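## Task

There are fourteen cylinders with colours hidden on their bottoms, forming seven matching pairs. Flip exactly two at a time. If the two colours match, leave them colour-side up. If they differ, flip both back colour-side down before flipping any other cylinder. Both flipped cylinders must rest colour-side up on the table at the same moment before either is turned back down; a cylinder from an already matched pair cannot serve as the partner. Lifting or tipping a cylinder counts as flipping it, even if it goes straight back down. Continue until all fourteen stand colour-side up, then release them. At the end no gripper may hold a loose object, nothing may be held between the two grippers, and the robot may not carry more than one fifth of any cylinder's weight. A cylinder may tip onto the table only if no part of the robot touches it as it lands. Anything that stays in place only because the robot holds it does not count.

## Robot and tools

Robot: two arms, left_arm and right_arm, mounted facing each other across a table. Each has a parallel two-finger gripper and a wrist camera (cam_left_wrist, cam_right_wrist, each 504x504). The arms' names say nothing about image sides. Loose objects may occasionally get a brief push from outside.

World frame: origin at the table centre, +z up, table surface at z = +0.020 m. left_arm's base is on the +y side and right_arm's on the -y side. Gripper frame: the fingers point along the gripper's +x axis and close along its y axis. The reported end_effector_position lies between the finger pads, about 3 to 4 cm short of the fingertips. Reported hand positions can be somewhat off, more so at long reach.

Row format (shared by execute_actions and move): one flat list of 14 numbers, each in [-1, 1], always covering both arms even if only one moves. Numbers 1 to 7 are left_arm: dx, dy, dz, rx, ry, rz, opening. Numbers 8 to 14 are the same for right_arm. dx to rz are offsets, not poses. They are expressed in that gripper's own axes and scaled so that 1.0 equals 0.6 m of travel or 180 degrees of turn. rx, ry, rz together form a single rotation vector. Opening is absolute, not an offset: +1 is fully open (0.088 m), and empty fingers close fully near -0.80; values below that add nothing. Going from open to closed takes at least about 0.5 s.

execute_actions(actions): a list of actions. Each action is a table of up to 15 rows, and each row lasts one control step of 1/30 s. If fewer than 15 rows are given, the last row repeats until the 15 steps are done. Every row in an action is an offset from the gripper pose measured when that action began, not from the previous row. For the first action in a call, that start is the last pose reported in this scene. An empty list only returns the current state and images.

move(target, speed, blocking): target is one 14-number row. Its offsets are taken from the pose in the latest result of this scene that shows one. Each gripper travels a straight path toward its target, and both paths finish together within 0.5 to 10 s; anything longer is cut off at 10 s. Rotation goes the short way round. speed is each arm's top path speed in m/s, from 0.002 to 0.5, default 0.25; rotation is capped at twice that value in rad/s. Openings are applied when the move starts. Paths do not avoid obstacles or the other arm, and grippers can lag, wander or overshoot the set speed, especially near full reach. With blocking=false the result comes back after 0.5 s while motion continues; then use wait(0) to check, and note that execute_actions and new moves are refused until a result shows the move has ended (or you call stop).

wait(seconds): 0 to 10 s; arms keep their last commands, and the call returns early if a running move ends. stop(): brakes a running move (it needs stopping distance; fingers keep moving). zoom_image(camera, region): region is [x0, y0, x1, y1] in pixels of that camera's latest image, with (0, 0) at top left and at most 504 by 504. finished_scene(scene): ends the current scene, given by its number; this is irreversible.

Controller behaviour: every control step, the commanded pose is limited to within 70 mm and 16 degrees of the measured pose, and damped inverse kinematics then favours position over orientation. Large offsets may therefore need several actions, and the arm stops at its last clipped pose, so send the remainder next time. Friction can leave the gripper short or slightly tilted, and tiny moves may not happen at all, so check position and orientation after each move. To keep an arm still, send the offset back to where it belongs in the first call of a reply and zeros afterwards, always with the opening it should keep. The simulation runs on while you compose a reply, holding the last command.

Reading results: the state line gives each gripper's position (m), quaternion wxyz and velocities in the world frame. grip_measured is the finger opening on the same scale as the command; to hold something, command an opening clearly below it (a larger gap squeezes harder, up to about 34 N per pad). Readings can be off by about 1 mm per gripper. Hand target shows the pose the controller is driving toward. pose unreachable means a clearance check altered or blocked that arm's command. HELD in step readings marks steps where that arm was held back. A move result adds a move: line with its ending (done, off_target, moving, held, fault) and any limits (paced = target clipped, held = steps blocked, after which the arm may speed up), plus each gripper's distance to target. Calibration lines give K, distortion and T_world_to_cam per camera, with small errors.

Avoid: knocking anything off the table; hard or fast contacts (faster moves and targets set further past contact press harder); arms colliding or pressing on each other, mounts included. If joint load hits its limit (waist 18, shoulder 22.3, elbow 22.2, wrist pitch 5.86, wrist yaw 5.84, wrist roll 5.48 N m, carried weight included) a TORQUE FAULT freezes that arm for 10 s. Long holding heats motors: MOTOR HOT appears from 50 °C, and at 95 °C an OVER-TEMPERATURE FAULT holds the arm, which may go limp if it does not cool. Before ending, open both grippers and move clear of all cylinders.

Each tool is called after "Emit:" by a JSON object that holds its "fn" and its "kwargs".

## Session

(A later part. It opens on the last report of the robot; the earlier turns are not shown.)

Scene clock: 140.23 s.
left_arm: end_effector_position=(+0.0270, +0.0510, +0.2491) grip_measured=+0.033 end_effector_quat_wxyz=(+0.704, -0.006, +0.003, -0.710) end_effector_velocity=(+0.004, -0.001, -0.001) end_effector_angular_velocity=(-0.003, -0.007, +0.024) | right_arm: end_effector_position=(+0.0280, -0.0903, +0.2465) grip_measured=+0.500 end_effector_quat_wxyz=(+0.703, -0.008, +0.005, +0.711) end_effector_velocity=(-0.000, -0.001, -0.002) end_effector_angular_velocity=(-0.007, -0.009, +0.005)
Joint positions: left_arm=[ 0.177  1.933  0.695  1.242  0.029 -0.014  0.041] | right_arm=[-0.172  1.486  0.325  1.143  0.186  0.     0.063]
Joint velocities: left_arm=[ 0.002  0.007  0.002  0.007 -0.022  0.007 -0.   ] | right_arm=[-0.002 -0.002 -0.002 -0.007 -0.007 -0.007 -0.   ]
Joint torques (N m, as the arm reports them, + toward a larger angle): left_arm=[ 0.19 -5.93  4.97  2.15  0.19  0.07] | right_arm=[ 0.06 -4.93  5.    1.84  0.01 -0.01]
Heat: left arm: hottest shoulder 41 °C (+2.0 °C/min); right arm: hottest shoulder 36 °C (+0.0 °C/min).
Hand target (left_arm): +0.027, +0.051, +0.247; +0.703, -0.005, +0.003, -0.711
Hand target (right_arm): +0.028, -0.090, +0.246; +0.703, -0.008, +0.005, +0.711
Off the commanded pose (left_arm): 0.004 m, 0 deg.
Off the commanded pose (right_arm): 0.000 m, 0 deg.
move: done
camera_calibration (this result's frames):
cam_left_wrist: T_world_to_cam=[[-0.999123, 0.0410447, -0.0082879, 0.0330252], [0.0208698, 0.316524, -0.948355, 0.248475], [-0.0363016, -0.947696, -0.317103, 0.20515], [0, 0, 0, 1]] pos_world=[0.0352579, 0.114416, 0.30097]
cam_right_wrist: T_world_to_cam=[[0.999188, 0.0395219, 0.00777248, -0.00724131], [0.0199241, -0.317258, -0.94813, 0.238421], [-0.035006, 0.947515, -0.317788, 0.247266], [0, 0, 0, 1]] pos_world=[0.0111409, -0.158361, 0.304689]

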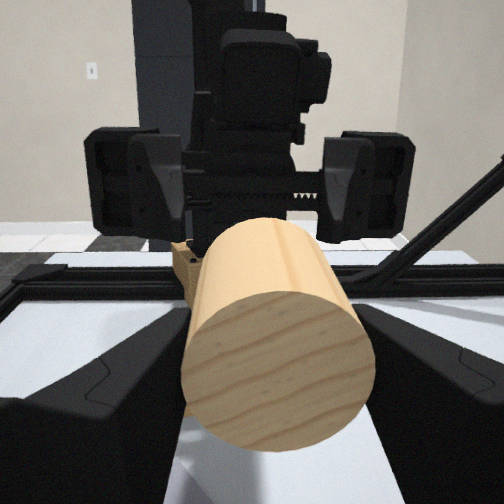

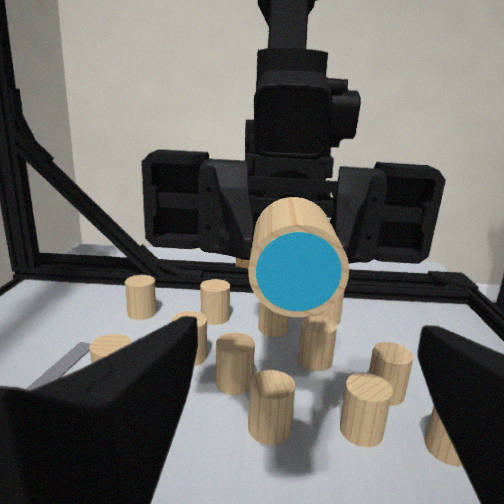

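Emit:
{"fn": "move", "kwargs": {"target": [0,0,0,0,0,0,-0.4,0.115,0,0.012,0,-0.006,0,0.5], "speed": 0.12}}

Emit:
{"fn": "move", "kwargs": {"target": [0,0,0,0,0,0,-0.4,0,0,0,0,0,0,-0.4]}}

Emit:
{"fn": "move", "kwargs": {"target": [0,0,0,0,0,0,0.5,0,0,0,0,0,0,-0.4]}}

Emit:
{"fn": "move", "kwargs": {"target": [-0.07,0,0,0,0,0,0.5,0,0,0,0,0,0,-0.4]}}

Emit:
{"fn": "move", "kwargs": {"target": [-0.167,-0.063,-0.165,0,0.502,0,0.5,-0.123,0.112,-0.17,0,0.502,0,-0.4]}}

Scene clock: 144.20 s.
left_arm: end_effector_position=(+0.0271, +0.0511, +0.2486) grip_measured=+0.033 end_effector_quat_wxyz=(+0.704, -0.006, +0.004, -0.710) end_effector_velocity=(-0.002, +0.001, -0.001) end_effector_angular_velocity=(+0.007, +0.007, -0.010) | right_arm: end_effector_position=(+0.0269, -0.0245, +0.2539) grip_measured=+0.500 end_effector_quat_wxyz=(+0.704, +0.002, -0.001, +0.711) end_effector_velocity=(+0.002, +0.002, +0.000) end_effector_angular_velocity=(-0.002, -0.008, -0.000)
Joint positions: left_arm=[ 0.178  1.934  0.695  1.242  0.03  -0.014  0.041] | right_arm=[-0.213  1.713  0.578  1.14   0.145  0.     0.063]
Joint velocities: left_arm=[-0.002 -0.002 -0.002 -0.007  0.007 -0.007 -0.   ] | right_arm=[-0.007  0.002  0.007 -0.007 -0.007 -0.007  0.   ]
Joint torques (N m, as the arm reports them, + toward a larger angle): left_arm=[-0.08 -6.71  5.05  1.69 -0.01  0.  ] | right_arm=[-0.28 -5.6   6.33  1.68 -0.11 -0.1 ]
Heat: left arm: hottest shoulder 41 °C (+2.0 °C/min); right arm: hottest shoulder 36 °C (+0.0 °C/min).
Hand target (left_arm): +0.027, +0.051, +0.249; +0.704, -0.006, +0.003, -0.710
Hand target (right_arm): +0.027, -0.021, +0.252; +0.703, -0.001, -0.002, +0.711
Off the commanded pose (left_arm): 0.001 m, 0 deg.
Off the commanded pose (right_arm): 0.004 m, 0 deg.
move: done
camera_calibration (this result's frames):
cam_left_wrist: T_world_to_cam=[[-0.999123, 0.0410542, -0.00821877, 0.0331214], [0.0208488, 0.317609, -0.947992, 0.247778], [-0.0363087, -0.947332, -0.318187, 0.205267], [0, 0, 0, 1]] pos_world=[0.0353795, 0.114399, 0.300477]
cam_right_wrist: T_world_to_cam=[[0.99923, 0.0390042, 0.00433211, -0.00797844], [0.0156763, -0.295511, -0.955211, 0.268782], [-0.0359771, 0.954543, -0.295894, 0.181831], [0, 0, 0, 1]] pos_world=[0.0103005, -0.0938264, 0.310581]

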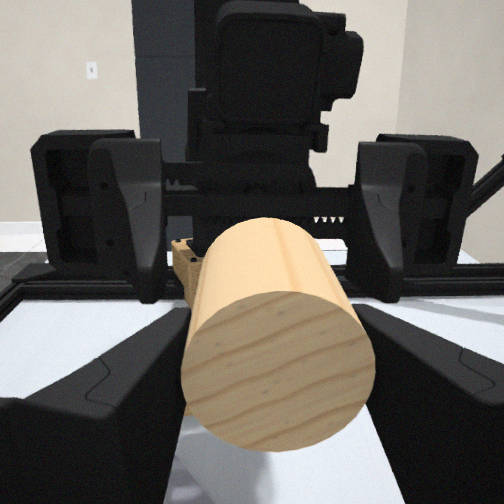

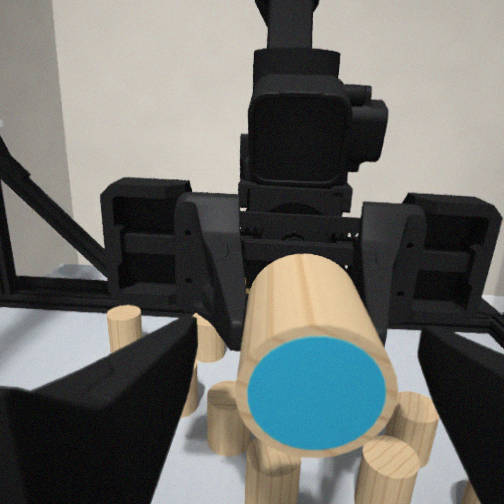

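Scene clock: 144.70 s.
left_arm: end_effector_position=(+0.0267, +0.0510, +0.2484) grip_measured=+0.033 end_effector_quat_wxyz=(+0.704, -0.006, +0.004, -0.711) end_effector_velocity=(-0.000, +0.001, -0.001) end_effector_angular_velocity=(+0.007, +0.007, +0.005) | right_arm: end_effector_position=(+0.0272, -0.0244, +0.2538) grip_measured=+0.021 end_effector_quat_wxyz=(+0.704, +0.002, -0.001, +0.710) end_effector_velocity=(+0.000, -0.001, -0.005) end_effector_angular_velocity=(-0.022, +0.004, +0.005)
Joint positions: left_arm=[ 0.177  1.934  0.695  1.242  0.03  -0.014  0.041] | right_arm=[-0.214  1.713  0.578  1.139  0.146  0.     0.04 ]
Joint velocities: left_arm=[-0.002 -0.002 -0.002 -0.007 -0.007 -0.007 -0.   ] | right_arm=[-0.002 -0.002 -0.002 -0.022 -0.007  0.007 -0.   ]
Joint torques (N m, as the arm reports them, + toward a larger angle): left_arm=[-0.1  -6.65  4.95  1.74  0.    0.02] | right_arm=[ 0.14 -6.88  5.07  1.85 -0.01 -0.01]
Heat: left arm: hottest shoulder 41 °C (+2.0 °C/min); right arm: hottest shoulder 36 °C (+0.0 °C/min).
Hand target (left_arm): +0.027, +0.051, +0.248; +0.704, -0.006, +0.004, -0.710
Hand target (right_arm): +0.027, -0.025, +0.254; +0.704, +0.002, -0.001, +0.711
Off the commanded pose (left_arm): 0.000 m, 0 deg.
Off the commanded pose (right_arm): 0.000 m, 0 deg.
move: done
camera_calibration (this result's frames):
cam_left_wrist: T_world_to_cam=[[-0.999076, 0.0422007, -0.00819633, 0.0326412], [0.0212062, 0.317947, -0.947871, 0.247573], [-0.0373948, -0.947169, -0.318548, 0.205291], [0, 0, 0, 1]] pos_world=[0.0350378, 0.114353, 0.30033]
cam_right_wrist: T_world_to_cam=[[0.999273, 0.0378623, 0.00437282, -0.00829683], [0.0153907, -0.295889, -0.955098, 0.268674], [-0.0348683, 0.954472, -0.296257, 0.181859], [0, 0, 0, 1]] pos_world=[0.0104968, -0.0937673, 0.310523]

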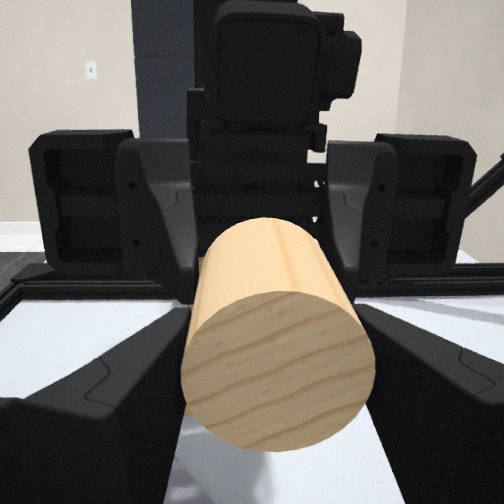

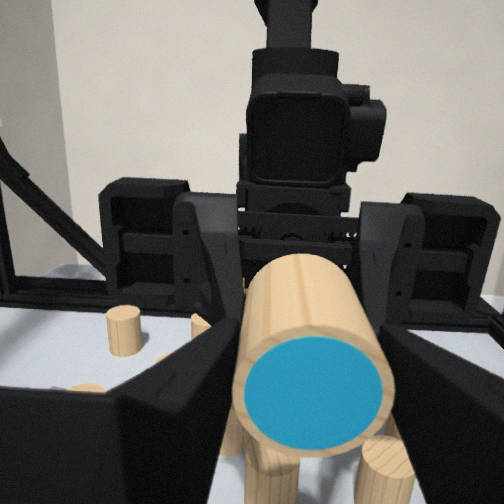

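Scene clock: 145.37 s.
left_arm: end_effector_position=(+0.0267, +0.0510, +0.2484) grip_measured=+0.498 end_effector_quat_wxyz=(+0.704, -0.006, +0.004, -0.711) end_effector_velocity=(-0.000, +0.001, -0.001) end_effector_angular_velocity=(+0.007, +0.007, +0.005) | right_arm: end_effector_position=(+0.0272, -0.0244, +0.2538) grip_measured=+0.022 end_effector_quat_wxyz=(+0.704, +0.002, -0.001, +0.710) end_effector_velocity=(+0.002, +0.000, +0.007) end_effector_angular_velocity=(+0.027, -0.003, -0.010)
Joint positions: left_arm=[ 0.177  1.934  0.695  1.242  0.03  -0.013  0.063] | right_arm=[-0.214  1.713  0.578  1.139  0.146  0.     0.04 ]
Joint velocities: left_arm=[-0.002 -0.002 -0.002 -0.007 -0.007 -0.007  0.   ] | right_arm=[-0.002 -0.002  0.002  0.022  0.007 -0.007 -0.   ]
Joint torques (N m, as the arm reports them, + toward a larger angle): left_arm=[-0.09 -6.6   5.    1.75  0.02  0.01] | right_arm=[ 0.04 -6.91  5.12  1.84  0.01 -0.01]
Heat: left arm: hottest shoulder 41 °C (+2.0 °C/min); right arm: hottest shoulder 36 °C (+0.0 °C/min).
Hand target (left_arm): +0.027, +0.051, +0.248; +0.704, -0.006, +0.004, -0.711
Hand target (right_arm): +0.027, -0.024, +0.254; +0.704, +0.002, -0.001, +0.710
Off the commanded pose (left_arm): 0.000 m, 0 deg.
Off the commanded pose (right_arm): 0.000 m, 0 deg.
move: done
camera_calibration (this result's frames):
cam_left_wrist: T_world_to_cam=[[-0.999072, 0.0421995, -0.00857759, 0.0327359], [0.0215674, 0.317943, -0.947864, 0.247562], [-0.0372722, -0.94717, -0.318559, 0.205291], [0, 0, 0, 1]] pos_world=[0.0350179, 0.114353, 0.300333]
cam_right_wrist: T_world_to_cam=[[0.999273, 0.0378623, 0.00437282, -0.00829683], [0.0153907, -0.295889, -0.955098, 0.268674], [-0.0348683, 0.954472, -0.296257, 0.181859], [0, 0, 0, 1]] pos_world=[0.0104968, -0.0937673, 0.310523]

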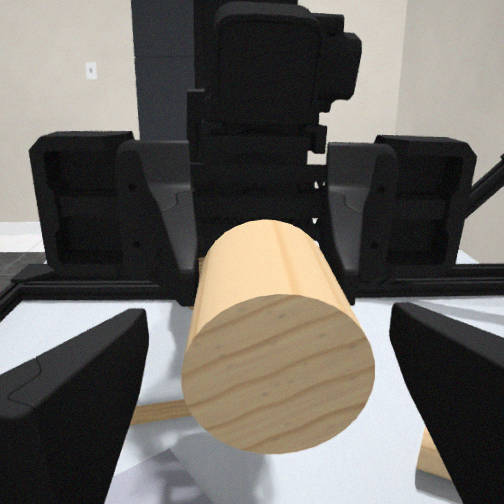

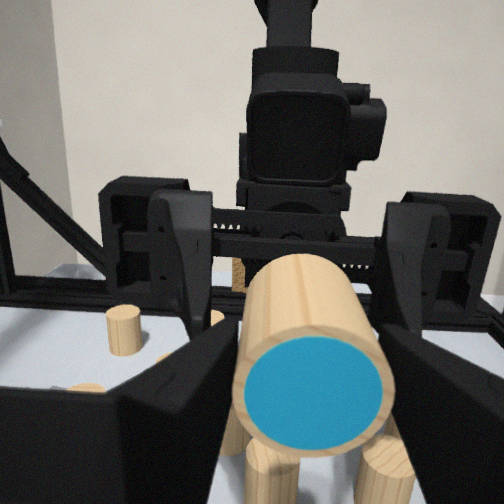

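Scene clock: 146.20 s.
left_arm: end_effector_position=(+0.0264, +0.0912, +0.2449) grip_measured=+0.500 end_effector_quat_wxyz=(+0.704, -0.003, +0.007, -0.710) end_effector_velocity=(+0.002, +0.003, -0.003) end_effector_angular_velocity=(+0.012, +0.022, +0.010) | right_arm: end_effector_position=(+0.0272, -0.0244, +0.2538) grip_measured=+0.022 end_effector_quat_wxyz=(+0.704, +0.002, -0.001, +0.710) end_effector_velocity=(+0.000, -0.001, +0.002) end_effector_angular_velocity=(+0.007, -0.006, +0.005)
Joint positions: left_arm=[ 0.178  1.837  0.525  1.306  0.03  -0.013  0.063] | right_arm=[-0.214  1.713  0.578  1.139  0.146  0.     0.04 ]
Joint velocities: left_arm=[ 0.002 -0.007 -0.012 -0.007 -0.007 -0.022 -0.   ] | right_arm=[-0.002 -0.002 -0.002  0.007 -0.007 -0.007 -0.   ]
Joint torques (N m, as the arm reports them, + toward a larger angle): left_arm=[ 0.12 -6.82  4.18  2.    0.13  0.01] | right_arm=[ 0.07 -6.88  5.09  1.85  0.01 -0.01]
Heat: left arm: hottest shoulder 41 °C (+2.0 °C/min); right arm: hottest shoulder 36 °C (+0.0 °C/min).
Hand target (left_arm): +0.027, +0.093, +0.248; +0.704, -0.006, +0.003, -0.711
Hand target (right_arm): +0.027, -0.024, +0.254; +0.704, +0.002, -0.001, +0.710
Off the commanded pose (left_arm): 0.004 m, 1 deg.
Off the commanded pose (right_arm): 0.000 m, 0 deg.
move: done
camera_calibration (this result's frames):
cam_left_wrist: T_world_to_cam=[[-0.999122, 0.041132, -0.00800645, 0.0306533], [0.0210189, 0.32663, -0.944918, 0.230048], [-0.0362512, -0.944257, -0.327208, 0.244005], [0, 0, 0, 1]] pos_world=[0.0346365, 0.154002, 0.297462]
cam_right_wrist: T_world_to_cam=[[0.999273, 0.0378623, 0.00437282, -0.00829683], [0.0153907, -0.295889, -0.955098, 0.268674], [-0.0348683, 0.954472, -0.296257, 0.181859], [0, 0, 0, 1]] pos_world=[0.0104968, -0.0937673, 0.310523]

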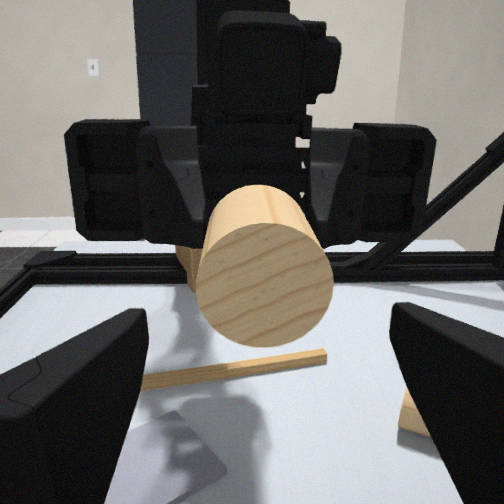

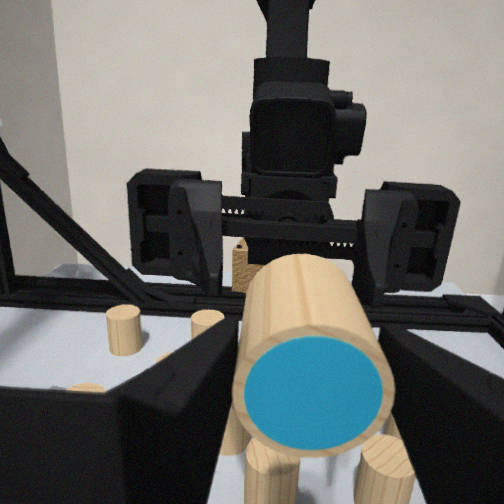

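Scene clock: 149.77 s.
left_arm: end_effector_position=(-0.0104, +0.1931, +0.1465) grip_measured=+0.500 end_effector_quat_wxyz=(+0.494, +0.500, +0.505, -0.501) end_effector_velocity=(-0.002, -0.000, +0.003) end_effector_angular_velocity=(+0.008, +0.007, +0.005) | right_arm: end_effector_position=(-0.0365, -0.0996, +0.1527) grip_measured=+0.021 end_effector_quat_wxyz=(+0.502, -0.502, +0.495, +0.501) end_effector_velocity=(-0.003, +0.001, +0.006) end_effector_angular_velocity=(-0.004, +0.022, -0.010)
Joint positions: left_arm=[ 0.065  1.872  1.222 -0.929  0.014 -0.09   0.063] | right_arm=[-0.067  1.982  1.504 -1.09   0.01   0.296  0.04 ]
Joint velocities: left_arm=[-0.002  0.002  0.017 -0.022  0.007 -0.007 -0.   ] | right_arm=[-0.002 -0.002  0.022 -0.022 -0.022  0.007 -0.   ]
Joint torques (N m, as the arm reports them, + toward a larger angle): left_arm=[-0.21 -5.71  6.67  0.02  0.17 -0.08] | right_arm=[ 0.28 -7.77  6.97 -0.12 -0.09  0.15]
Heat: left arm: hottest shoulder 41 °C (+3.0 °C/min); right arm: hottest shoulder 36 °C (+0.0 °C/min).
Hand target (left_arm): -0.012, +0.191, +0.146; +0.492, +0.499, +0.508, -0.502
Hand target (right_arm): -0.039, -0.098, +0.151; +0.501, -0.502, +0.498, +0.498
Off the commanded pose (left_arm): 0.002 m, 0 deg.
Off the commanded pose (right_arm): 0.003 m, 1 deg.
move: done
camera_calibration (this result's frames):
cam_left_wrist: T_world_to_cam=[[-0.998673, 0.0236192, 0.0457686, -0.0156222], [0.0374242, 0.94331, 0.329796, -0.201164], [-0.0353845, 0.331071, -0.942942, 0.150662], [0, 0, 0, 1]] pos_world=[-0.00274201, 0.140249, 0.209123]
cam_right_wrist: T_world_to_cam=[[0.999739, 0.0105819, -0.0202561, 0.0597407], [0.0160887, -0.955373, 0.294965, -0.105692], [-0.0162308, -0.295214, -0.955293, 0.198238], [0, 0, 0, 1]] pos_world=[-0.0548071, -0.0430849, 0.221761]

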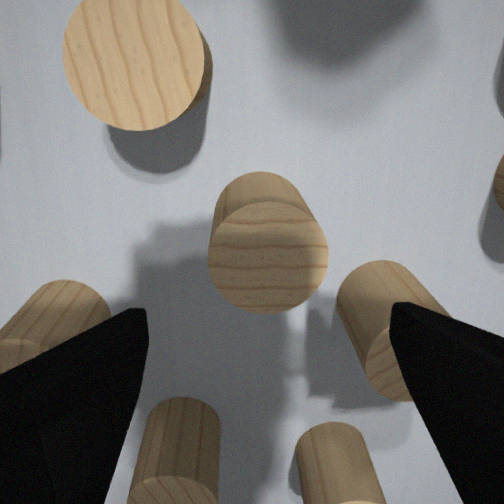

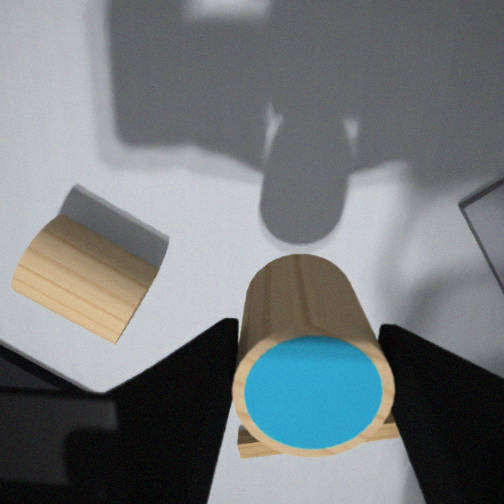

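Emit:
{"fn": "move", "kwargs": {"target": [0.1,-0.003,0.006,0,-0.003,0,0.5,0.11,0,0,0,0,0,-0.4], "speed": 0.07}}

Emit:
{"fn": "move", "kwargs": {"target": [0,0,0,0,0,0,-0.4,0,0,0,0,0,0,0.5]}}

Emit:
{"fn": "move", "kwargs": {"target": [-0.16,0,0,0,0,0,-0.4,-0.1,0,0,0,0,0,0.5]}}

Emit:
{"fn": "move", "kwargs": {"target": [-0.11,0.065,0.233,0,-0.502,0,-0.4,-0.155,-0.108,0.012,0,-0.494,0,0.5]}}

Scene clock: 155.40 s.
left_arm: end_effector_position=(-0.0121, +0.1882, +0.0903) grip_measured=+0.500 end_effector_quat_wxyz=(+0.498, +0.495, +0.501, -0.507) end_effector_velocity=(+0.002, -0.002, +0.002) end_effector_angular_velocity=(-0.014, -0.021, +0.005) | right_arm: end_effector_position=(-0.0376, -0.0963, +0.0963) grip_measured=+0.022 end_effector_quat_wxyz=(+0.506, -0.496, +0.492, +0.507) end_effector_velocity=(+0.002, -0.000, -0.003) end_effector_angular_velocity=(-0.000, -0.008, +0.005)
Joint positions: left_arm=[ 0.061  1.982  1.121 -0.7    0.014 -0.092  0.063] | right_arm=[-0.067  2.05   1.368 -0.865  0.01   0.296  0.04 ]
Joint velocities: left_arm=[-0.002 -0.007 -0.002  0.007 -0.022 -0.007 -0.   ] | right_arm=[-0.002  0.002 -0.007  0.007  0.007 -0.007 -0.   ]
Joint torques (N m, as the arm reports them, + toward a larger angle): left_arm=[-0.28 -6.01  4.4   0.48 -0.02 -0.1 ] | right_arm=[-0.09 -7.6   3.6   0.97  0.02 -0.06]
Heat: left arm: hottest shoulder 40 °C (+2.0 °C/min); right arm: hottest shoulder 37 °C (+0.0 °C/min).
Hand target (left_arm): -0.013, +0.190, +0.087; +0.496, +0.497, +0.503, -0.504
Hand target (right_arm): -0.036, -0.100, +0.087; +0.502, -0.502, +0.495, +0.500
Off the commanded pose (left_arm): 0.004 m, 1 deg.
Off the commanded pose (right_arm): 0.010 m, 1 deg.
move: off_target (right_arm)
camera_calibration (this result's frames):
cam_left_wrist: T_world_to_cam=[[-0.998553, 0.0252635, 0.047467, -0.0150515], [0.0388409, 0.94935, 0.311812, -0.177463], [-0.0371854, 0.313204, -0.948957, 0.103138], [0, 0, 0, 1]] pos_world=[-0.00430169, 0.136552, 0.153923]
cam_right_wrist: T_world_to_cam=[[0.999597, 0.010644, -0.0263092, 0.0602347], [0.0175162, -0.960763, 0.276816, -0.0846028], [-0.0223305, -0.277166, -0.960563, 0.147357], [0, 0, 0, 1]] pos_world=[-0.055438, -0.0410822, 0.166549]

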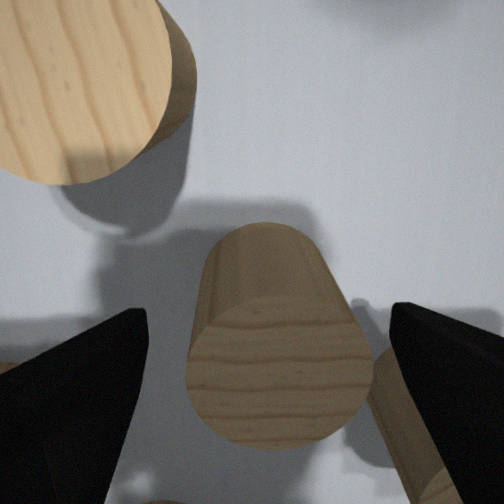

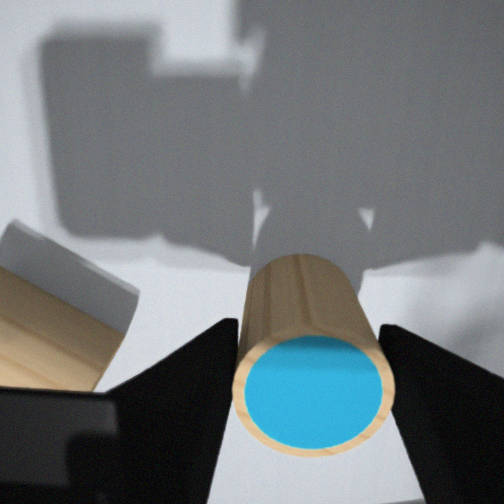

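Scene clock: 156.07 s.
left_arm: end_effector_position=(-0.0123, +0.1882, +0.0903) grip_measured=+0.034 end_effector_quat_wxyz=(+0.497, +0.495, +0.501, -0.507) end_effector_velocity=(+0.003, +0.002, +0.000) end_effector_angular_velocity=(+0.005, -0.023, +0.005) | right_arm: end_effector_position=(-0.0377, -0.0959, +0.0963) grip_measured=+0.498 end_effector_quat_wxyz=(+0.506, -0.495, +0.492, +0.507) end_effector_velocity=(-0.001, -0.003, +0.000) end_effector_angular_velocity=(-0.009, +0.004, +0.025)
Joint positions: left_arm=[ 0.061  1.982  1.121 -0.7    0.015 -0.092  0.041] | right_arm=[-0.067  2.05   1.368 -0.863  0.01   0.296  0.063]
Joint velocities: left_arm=[-0.002 -0.002 -0.002 -0.007 -0.022 -0.007 -0.   ] | right_arm=[ 0.002 -0.002 -0.002 -0.007 -0.007 -0.022  0.001]
Joint torques (N m, as the arm reports them, + toward a larger angle): left_arm=[-0.05 -6.83  5.04  0.26 -0.03  0.03] | right_arm=[ 0.05 -9.49  5.19  0.    0.   -0.03]
Heat: left arm: hottest shoulder 40 °C (+2.0 °C/min); right arm: hottest shoulder 37 °C (+0.0 °C/min).
Hand target (left_arm): -0.012, +0.188, +0.090; +0.498, +0.495, +0.501, -0.507
Hand target (right_arm): -0.038, -0.096, +0.096; +0.506, -0.496, +0.492, +0.507
Off the commanded pose (left_arm): 0.000 m, 0 deg.
Off the commanded pose (right_arm): 0.000 m, 0 deg.
move: done
camera_calibration (this result's frames):
cam_left_wrist: T_world_to_cam=[[-0.998507, 0.025649, 0.0482272, -0.0154331], [0.0394475, 0.949312, 0.311851, -0.177466], [-0.037784, 0.313288, -0.948906, 0.103096], [0, 0, 0, 1]] pos_world=[-0.00451413, 0.136568, 0.153916]
cam_right_wrist: T_world_to_cam=[[0.999582, 0.0106924, -0.0268554, 0.0604108], [0.0176723, -0.961266, 0.275056, -0.0840944], [-0.0228741, -0.275415, -0.961053, 0.147668], [0, 0, 0, 1]] pos_world=[-0.0555216, -0.040813, 0.16667]

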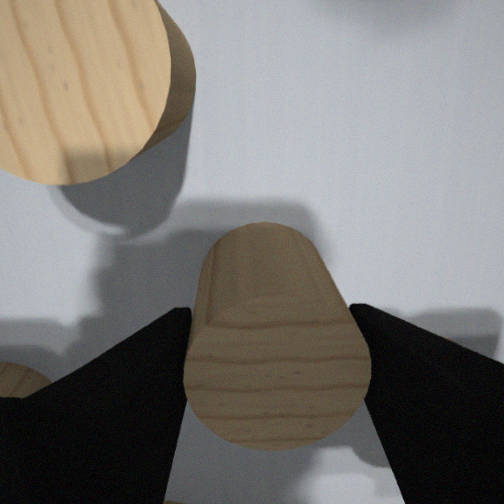

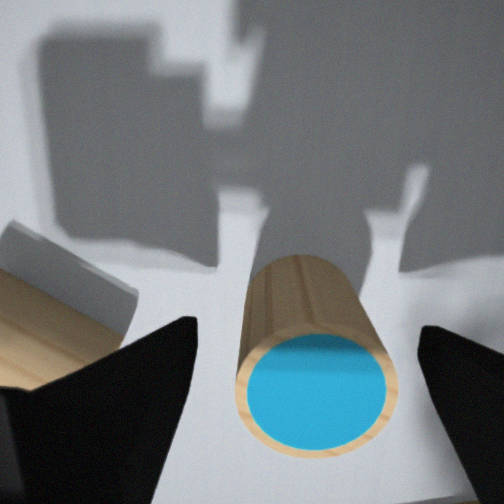

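Scene clock: 156.97 s.
left_arm: end_effector_position=(-0.0119, +0.1915, +0.1804) grip_measured=+0.035 end_effector_quat_wxyz=(+0.494, +0.499, +0.505, -0.503) end_effector_velocity=(+0.001, +0.001, +0.004) end_effector_angular_velocity=(+0.005, -0.023, -0.015) | right_arm: end_effector_position=(-0.0365, -0.0997, +0.1512) grip_measured=+0.500 end_effector_quat_wxyz=(+0.503, -0.500, +0.494, +0.503) end_effector_velocity=(+0.000, -0.001, +0.001) end_effector_angular_velocity=(-0.005, +0.006, +0.005)
Joint positions: left_arm=[ 0.061  1.833  1.314 -1.057  0.015 -0.092  0.041] | right_arm=[-0.067  1.977  1.49  -1.074  0.01   0.296  0.063]
Joint velocities: left_arm=[-0.007 -0.002  0.012 -0.022 -0.022  0.007 -0.   ] | right_arm=[-0.002 -0.002  0.002 -0.007 -0.007 -0.007 -0.   ]
Joint torques (N m, as the arm reports them, + toward a larger angle): left_arm=[ 0.23 -7.5   7.03  0.05 -0.02  0.09] | right_arm=[ 0.18 -9.92  6.96 -0.04  0.01  0.01]
Heat: left arm: hottest shoulder 40 °C (+2.0 °C/min); right arm: hottest shoulder 37 °C (+0.0 °C/min).
Hand target (left_arm): -0.011, +0.189, +0.186; +0.497, +0.494, +0.501, -0.507
Hand target (right_arm): -0.038, -0.097, +0.156; +0.506, -0.495, +0.492, +0.507
Off the commanded pose (left_arm): 0.006 m, 1 deg.
Off the commanded pose (right_arm): 0.006 m, 1 deg.
move: done
camera_calibration (this result's frames):
cam_left_wrist: T_world_to_cam=[[-0.998591, 0.02449, 0.0470729, -0.018995], [0.0385859, 0.944108, 0.327371, -0.210475], [-0.0364246, 0.328726, -0.943723, 0.183717], [0, 0, 0, 1]] pos_world=[-0.00415503, 0.138784, 0.243175]
cam_right_wrist: T_world_to_cam=[[0.999689, 0.0103493, -0.0227021, 0.0600731], [0.0164607, -0.957366, 0.28841, -0.104568], [-0.0187494, -0.288694, -0.957238, 0.197592], [0, 0, 0, 1]] pos_world=[-0.0546284, -0.0436884, 0.220665]

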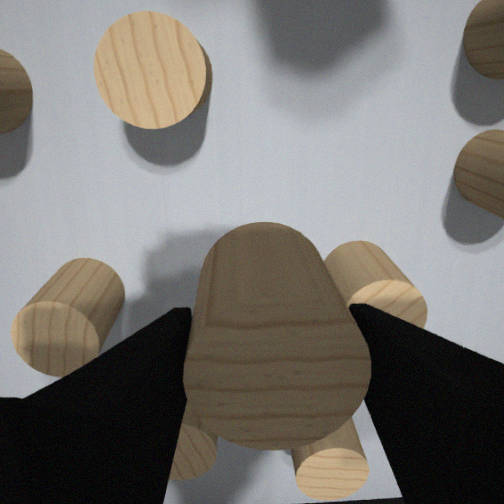

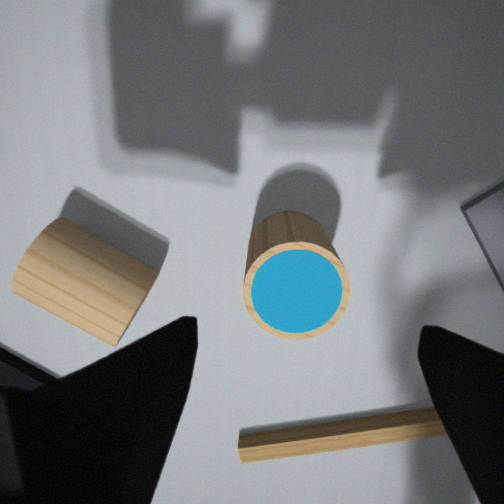

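Scene clock: 160.67 s.
left_arm: end_effector_position=(+0.0266, +0.0545, +0.2435) grip_measured=+0.033 end_effector_quat_wxyz=(+0.705, +0.000, +0.007, -0.709) end_effector_velocity=(-0.000, -0.001, -0.001) end_effector_angular_velocity=(-0.002, -0.007, +0.005) | right_arm: end_effector_position=(+0.0268, -0.0917, +0.2529) grip_measured=+0.500 end_effector_quat_wxyz=(+0.703, +0.009, -0.000, +0.711) end_effector_velocity=(-0.000, -0.001, +0.001) end_effector_angular_velocity=(+0.012, -0.005, +0.015)
Joint positions: left_arm=[ 0.176  1.933  0.679  1.243  0.026 -0.01   0.041] | right_arm=[-0.166  1.484  0.32   1.177  0.191  0.01   0.063]
Joint velocities: left_arm=[-0.002  0.007  0.002  0.007 -0.007  0.007 -0.001] | right_arm=[-0.007  0.002 -0.007  0.022 -0.022 -0.007  0.   ]
Joint torques (N m, as the arm reports them, + toward a larger angle): left_arm=[ 0.22 -5.79  6.12  2.16  0.21  0.06] | right_arm=[-0.16 -3.8   3.63  2.   -0.09 -0.17]
Heat: left arm: hottest shoulder 40 °C (+2.0 °C/min); right arm: hottest shoulder 37 °C (+0.0 °C/min).
Hand target (left_arm): +0.027, +0.052, +0.246; +0.703, -0.003, +0.003, -0.711
Hand target (right_arm): +0.028, -0.093, +0.245; +0.703, -0.001, +0.003, +0.711
Off the commanded pose (left_arm): 0.004 m, 1 deg.
Off the commanded pose (right_arm): 0.008 m, 2 deg.
move: done
camera_calibration (this result's frames):
cam_left_wrist: T_world_to_cam=[[-0.999165, 0.0393028, -0.0111781, 0.0332504], [0.0235852, 0.331329, -0.943221, 0.239911], [-0.0333676, -0.942696, -0.331979, 0.20993], [0, 0, 0, 1]] pos_world=[0.0345692, 0.117104, 0.296354]
cam_right_wrist: T_world_to_cam=[[0.999133, 0.0410123, -0.00715387, -0.00209915], [0.00495512, -0.287767, -0.957688, 0.249574], [-0.0413356, 0.956822, -0.287721, 0.243943], [0, 0, 0, 1]] pos_world=[0.0109442, -0.161505, 0.309187]

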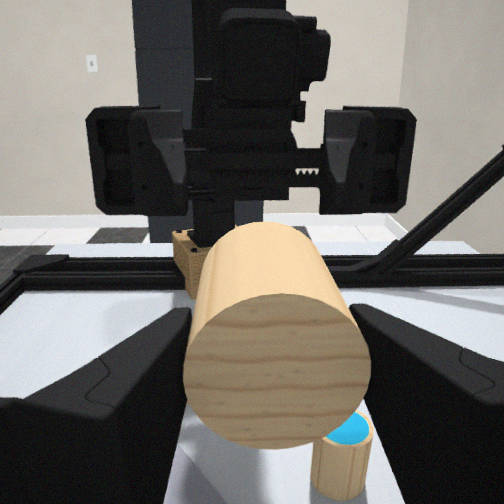

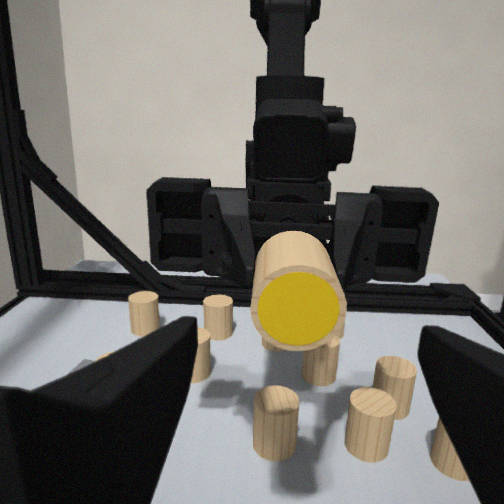

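Emit:
{"fn": "move", "kwargs": {"target": [0,0,0,0,0,0,-0.4,0.124,-0.002,-0.015,0,0,0,0.5], "speed": 0.12}}

Emit:
{"fn": "move", "kwargs": {"target": [0,0,0,0,0,0,-0.4,0,0,0,0,0,0,-0.4]}}

Emit:
{"fn": "move", "kwargs": {"target": [0,0,0,0,0,0,0.5,0,0,0,0,0,0,-0.4]}}

Emit:
{"fn": "move", "kwargs": {"target": [-0.11,0,0.015,0,-0.006,0,0.5,0,0,0,0,0,0,-0.4]}}

Emit:
{"fn": "move", "kwargs": {"target": [0,0,0,0,0,0,0.5,-0.199,0.003,-0.172,0,0.504,0,-0.4]}}

Scene clock: 167.63 s.
left_arm: end_effector_position=(+0.0266, +0.0544, +0.2432) grip_measured=+0.033 end_effector_quat_wxyz=(+0.705, +0.000, +0.008, -0.710) end_effector_velocity=(+0.002, +0.002, -0.006) end_effector_angular_velocity=(+0.027, +0.008, +0.020) | right_arm: end_effector_position=(+0.0266, -0.0204, +0.2467) grip_measured=+0.500 end_effector_quat_wxyz=(+0.703, +0.011, -0.002, +0.711) end_effector_velocity=(-0.000, +0.002, +0.000) end_effector_angular_velocity=(-0.002, -0.022, +0.004)
Joint positions: left_arm=[ 0.176  1.934  0.679  1.243  0.026 -0.01   0.041] | right_arm=[-0.215  1.767  0.583  1.202  0.142  0.01   0.063]
Joint velocities: left_arm=[-0.002 -0.002 -0.007 -0.022 -0.022 -0.007 -0.   ] | right_arm=[-0.002  0.002  0.007 -0.007 -0.007 -0.022 -0.   ]
Joint torques (N m, as the arm reports them, + toward a larger angle): left_arm=[-0.13 -6.54  5.01  1.72 -0.01  0.02] | right_arm=[-0.11 -5.74  6.3   1.63 -0.09  0.01]
Heat: left arm: hottest shoulder 40 °C (+1.0 °C/min); right arm: hottest shoulder 37 °C (+0.0 °C/min).
Hand target (left_arm): +0.027, +0.054, +0.244; +0.705, +0.000, +0.007, -0.710
Hand target (right_arm): +0.027, -0.017, +0.245; +0.703, +0.009, -0.000, +0.711
Off the commanded pose (left_arm): 0.000 m, 0 deg.
Off the commanded pose (right_arm): 0.004 m, 0 deg.
move: done
camera_calibration (this result's frames):
cam_left_wrist: T_world_to_cam=[[-0.99915, 0.0396882, -0.0111516, 0.0331689], [0.023701, 0.331679, -0.943094, 0.239624], [-0.033731, -0.942557, -0.332338, 0.20981], [0, 0, 0, 1]] pos_world=[0.0345385, 0.116963, 0.296085]
cam_right_wrist: T_world_to_cam=[[0.999151, 0.0406514, -0.00664041, -0.00505359], [0.00515346, -0.283319, -0.959012, 0.264608], [-0.0408666, 0.958164, -0.283288, 0.172927], [0, 0, 0, 1]] pos_world=[0.0107526, -0.0905187, 0.302717]

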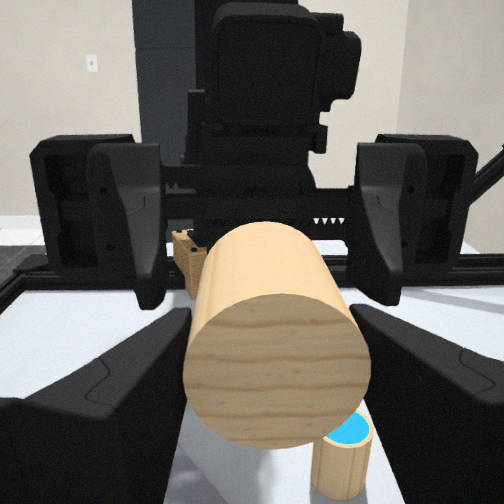

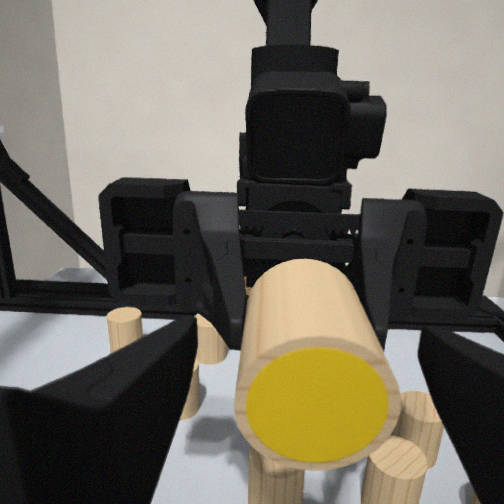

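Scene clock: 168.13 s.
left_arm: end_effector_position=(+0.0263, +0.0544, +0.2432) grip_measured=+0.033 end_effector_quat_wxyz=(+0.704, +0.000, +0.008, -0.710) end_effector_velocity=(+0.002, +0.001, +0.002) end_effector_angular_velocity=(-0.007, +0.007, +0.010) | right_arm: end_effector_position=(+0.0270, -0.0204, +0.2466) grip_measured=+0.022 end_effector_quat_wxyz=(+0.703, +0.010, -0.002, +0.711) end_effector_velocity=(+0.000, -0.001, -0.003) end_effector_angular_velocity=(-0.017, -0.010, +0.005)
Joint positions: left_arm=[ 0.175  1.934  0.679  1.243  0.026 -0.01   0.041] | right_arm=[-0.216  1.767  0.583  1.202  0.142  0.01   0.04 ]
Joint velocities: left_arm=[ 0.002 -0.002 -0.002  0.007 -0.007 -0.007 -0.   ] | right_arm=[-0.002 -0.007 -0.002 -0.022 -0.007 -0.007 -0.   ]
Joint torques (N m, as the arm reports them, + toward a larger angle): left_arm=[-0.02 -6.49  4.95  1.77 -0.04  0.04] | right_arm=[ 0.07 -7.05  4.89  1.85 -0.02  0.  ]
Heat: left arm: hottest shoulder 40 °C (+1.0 °C/min); right arm: hottest shoulder 37 °C (+0.0 °C/min).
Hand target (left_arm): +0.027, +0.054, +0.243; +0.705, +0.000, +0.007, -0.710
Hand target (right_arm): +0.027, -0.020, +0.247; +0.703, +0.010, -0.002, +0.711
Off the commanded pose (left_arm): 0.000 m, 0 deg.
Off the commanded pose (right_arm): 0.000 m, 0 deg.
move: done
camera_calibration (this result's frames):
cam_left_wrist: T_world_to_cam=[[-0.999119, 0.0404505, -0.0111473, 0.032891], [0.0239499, 0.331661, -0.943095, 0.239624], [-0.0344515, -0.942531, -0.332338, 0.209818], [0, 0, 0, 1]] pos_world=[0.0343516, 0.116956, 0.296085]
cam_right_wrist: T_world_to_cam=[[0.999198, 0.0395055, -0.00660423, -0.00547539], [0.00487829, -0.283687, -0.958904, 0.264444], [-0.0397556, 0.958103, -0.283652, 0.172902], [0, 0, 0, 1]] pos_world=[0.0110548, -0.0904221, 0.302584]

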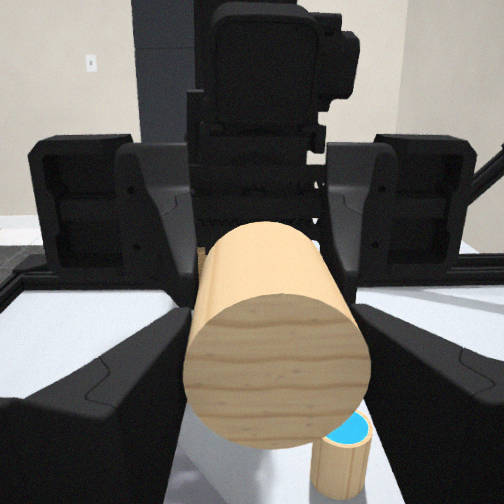

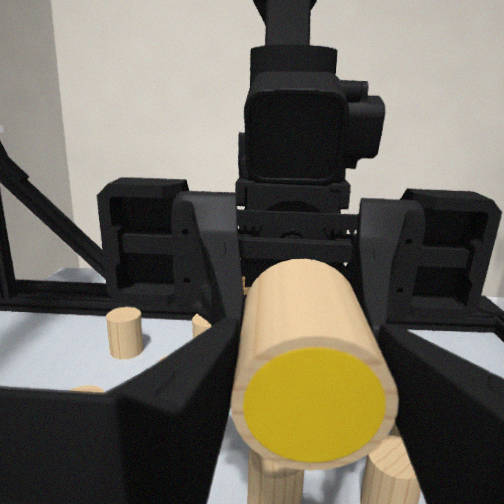

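Scene clock: 168.80 s.
left_arm: end_effector_position=(+0.0263, +0.0544, +0.2432) grip_measured=+0.498 end_effector_quat_wxyz=(+0.704, +0.000, +0.008, -0.710) end_effector_velocity=(-0.002, +0.001, -0.001) end_effector_angular_velocity=(+0.007, -0.007, -0.010) | right_arm: end_effector_position=(+0.0270, -0.0204, +0.2466) grip_measured=+0.022 end_effector_quat_wxyz=(+0.703, +0.010, -0.002, +0.711) end_effector_velocity=(+0.000, -0.000, -0.001) end_effector_angular_velocity=(-0.007, -0.009, +0.005)
Joint positions: left_arm=[ 0.175  1.934  0.679  1.243  0.026 -0.01   0.063] | right_arm=[-0.216  1.767  0.583  1.202  0.142  0.01   0.04 ]
Joint velocities: left_arm=[-0.002 -0.002 -0.002 -0.007  0.007  0.007  0.001] | right_arm=[-0.002 -0.002 -0.002 -0.007 -0.007 -0.007 -0.   ]
Joint torques (N m, as the arm reports them, + toward a larger angle): left_arm=[-0.08 -6.39  5.    1.75  0.01  0.04] | right_arm=[ 0.08 -7.07  4.88  1.84  0.   -0.01]
Heat: left arm: hottest shoulder 40 °C (+1.0 °C/min); right arm: hottest shoulder 37 °C (+0.0 °C/min).
Hand target (left_arm): +0.026, +0.054, +0.243; +0.704, +0.000, +0.008, -0.710
Hand target (right_arm): +0.027, -0.020, +0.247; +0.703, +0.010, -0.002, +0.711
Off the commanded pose (left_arm): 0.000 m, 0 deg.
Off the commanded pose (right_arm): 0.000 m, 0 deg.
move: done
camera_calibration (this result's frames):
cam_left_wrist: T_world_to_cam=[[-0.999119, 0.0404505, -0.0111473, 0.032891], [0.0239499, 0.331661, -0.943095, 0.239624], [-0.0344515, -0.942531, -0.332338, 0.209818], [0, 0, 0, 1]] pos_world=[0.0343516, 0.116956, 0.296085]
cam_right_wrist: T_world_to_cam=[[0.999198, 0.0395055, -0.00660423, -0.00547539], [0.00487829, -0.283687, -0.958904, 0.264444], [-0.0397556, 0.958103, -0.283652, 0.172902], [0, 0, 0, 1]] pos_world=[0.0110548, -0.0904221, 0.302584]

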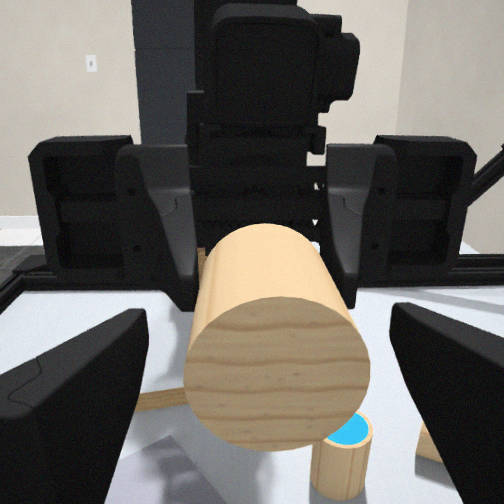

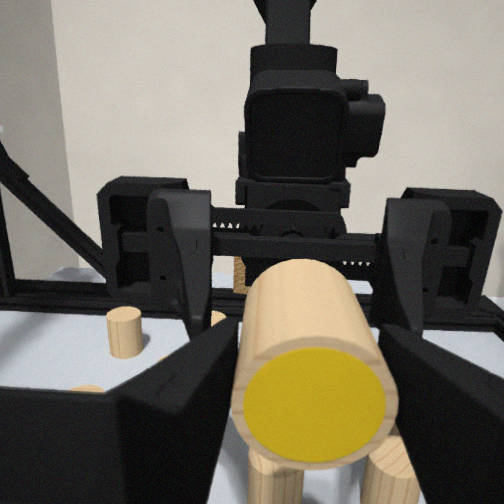

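Scene clock: 169.70 s.
left_arm: end_effector_position=(+0.0264, +0.1184, +0.2501) grip_measured=+0.500 end_effector_quat_wxyz=(+0.705, -0.003, +0.004, -0.709) end_effector_velocity=(+0.002, +0.002, -0.001) end_effector_angular_velocity=(+0.007, +0.007, +0.020) | right_arm: end_effector_position=(+0.0270, -0.0204, +0.2466) grip_measured=+0.022 end_effector_quat_wxyz=(+0.703, +0.010, -0.002, +0.711) end_effector_velocity=(-0.002, -0.001, +0.002) end_effector_angular_velocity=(+0.007, -0.006, +0.010)
Joint positions: left_arm=[ 0.178  1.741  0.418  1.322  0.026 -0.01   0.063] | right_arm=[-0.216  1.767  0.583  1.202  0.142  0.01   0.04 ]
Joint velocities: left_arm=[-0.002 -0.007 -0.007 -0.007 -0.022 -0.007 -0.   ] | right_arm=[ 0.002 -0.002 -0.002  0.007 -0.007 -0.007 -0.   ]
Joint torques (N m, as the arm reports them, + toward a larger angle): left_arm=[ 0.1  -6.09  4.06  2.02  0.19  0.01] | right_arm=[ 0.08 -7.05  4.85  1.85  0.01 -0.02]
Heat: left arm: hottest shoulder 40 °C (+1.0 °C/min); right arm: hottest shoulder 37 °C (+0.0 °C/min).
Hand target (left_arm): +0.027, +0.120, +0.253; +0.704, -0.006, +0.001, -0.710
Hand target (right_arm): +0.027, -0.020, +0.247; +0.703, +0.010, -0.002, +0.711
Off the commanded pose (left_arm): 0.003 m, 1 deg.
Off the commanded pose (right_arm): 0.000 m, 0 deg.
move: done
camera_calibration (this result's frames):
cam_left_wrist: T_world_to_cam=[[-0.999236, 0.0372878, -0.0117289, 0.0309583], [0.0231374, 0.322365, -0.946333, 0.226854], [-0.0315057, -0.945881, -0.322981, 0.270401], [0, 0, 0, 1]] pos_world=[0.034205, 0.181483, 0.302377]
cam_right_wrist: T_world_to_cam=[[0.999198, 0.0395055, -0.00660423, -0.00547539], [0.00487829, -0.283687, -0.958904, 0.264444], [-0.0397556, 0.958103, -0.283652, 0.172902], [0, 0, 0, 1]] pos_world=[0.0110548, -0.0904221, 0.302584]

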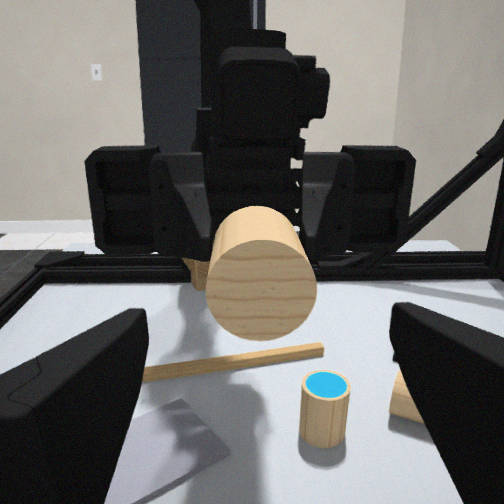

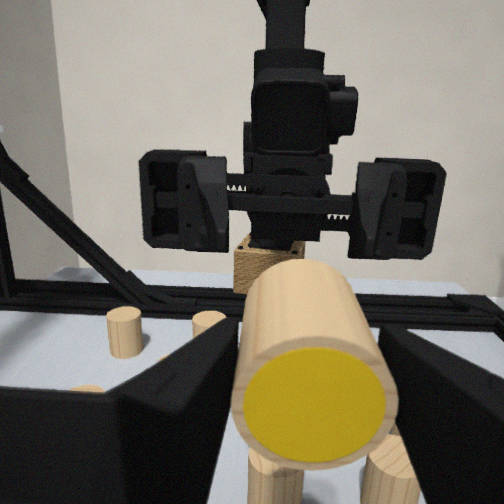

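Scene clock: 173.30 s.
left_arm: end_effector_position=(+0.0264, +0.1184, +0.2501) grip_measured=+0.500 end_effector_quat_wxyz=(+0.705, -0.003, +0.004, -0.709) end_effector_velocity=(+0.002, +0.001, -0.005) end_effector_angular_velocity=(+0.022, +0.008, +0.020) | right_arm: end_effector_position=(+0.0259, -0.1399, +0.1419) grip_measured=+0.022 end_effector_quat_wxyz=(+0.500, -0.500, +0.495, +0.505) end_effector_velocity=(-0.002, +0.002, +0.002) end_effector_angular_velocity=(+0.001, +0.007, +0.024)
Joint positions: left_arm=[ 0.178  1.741  0.418  1.322  0.026 -0.01   0.063] | right_arm=[-0.222  1.794  1.208 -0.974  0.001  0.137  0.04 ]
Joint velocities: left_arm=[-0.002 -0.002 -0.002 -0.022 -0.022 -0.007 -0.   ] | right_arm=[ 0.002  0.002  0.012 -0.007 -0.007 -0.022 -0.   ]
Joint torques (N m, as the arm reports them, + toward a larger angle): left_arm=[-0.2  -5.04  4.78  1.76  0.01  0.04] | right_arm=[-0.23 -6.37  6.88 -0.07 -0.14  0.05]
Heat: left arm: hottest shoulder 40 °C (+0.0 °C/min); right arm: hottest shoulder 37 °C (-1.0 °C/min).
Hand target (left_arm): +0.026, +0.118, +0.250; +0.705, -0.003, +0.004, -0.709
Hand target (right_arm): +0.026, -0.137, +0.141; +0.500, -0.499, +0.499, +0.503
Off the commanded pose (left_arm): 0.000 m, 0 deg.
Off the commanded pose (right_arm): 0.002 m, 1 deg.
move: done
camera_calibration (this result's frames):
cam_left_wrist: T_world_to_cam=[[-0.999236, 0.0372878, -0.0117289, 0.0309583], [0.0231374, 0.322365, -0.946333, 0.226854], [-0.0315057, -0.945881, -0.322981, 0.270401], [0, 0, 0, 1]] pos_world=[0.034205, 0.181483, 0.302377]
cam_right_wrist: T_world_to_cam=[[0.999464, 0.0141797, -0.0294951, -0.000661679], [0.0221467, -0.956595, 0.290577, -0.141736], [-0.0240946, -0.291075, -0.956397, 0.178015], [0, 0, 0, 1]] pos_world=[0.00808952, -0.083759, 0.211419]

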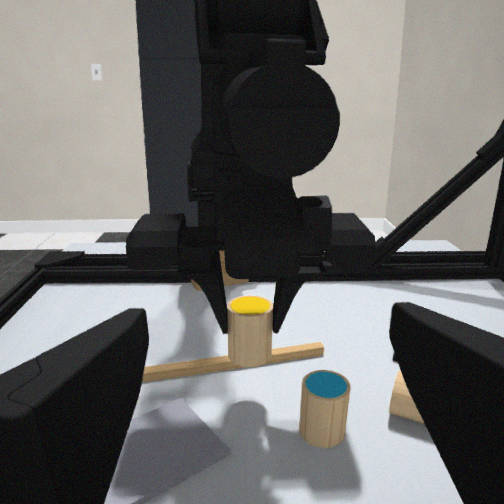

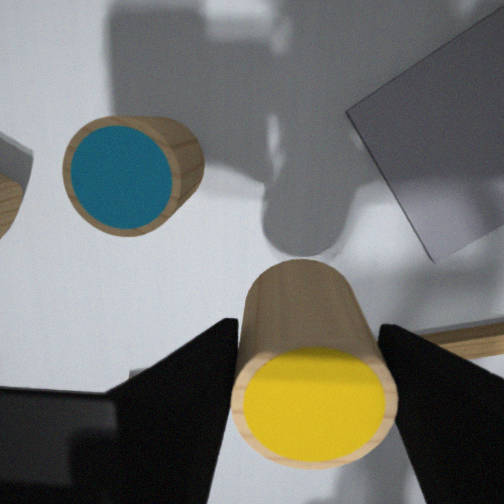

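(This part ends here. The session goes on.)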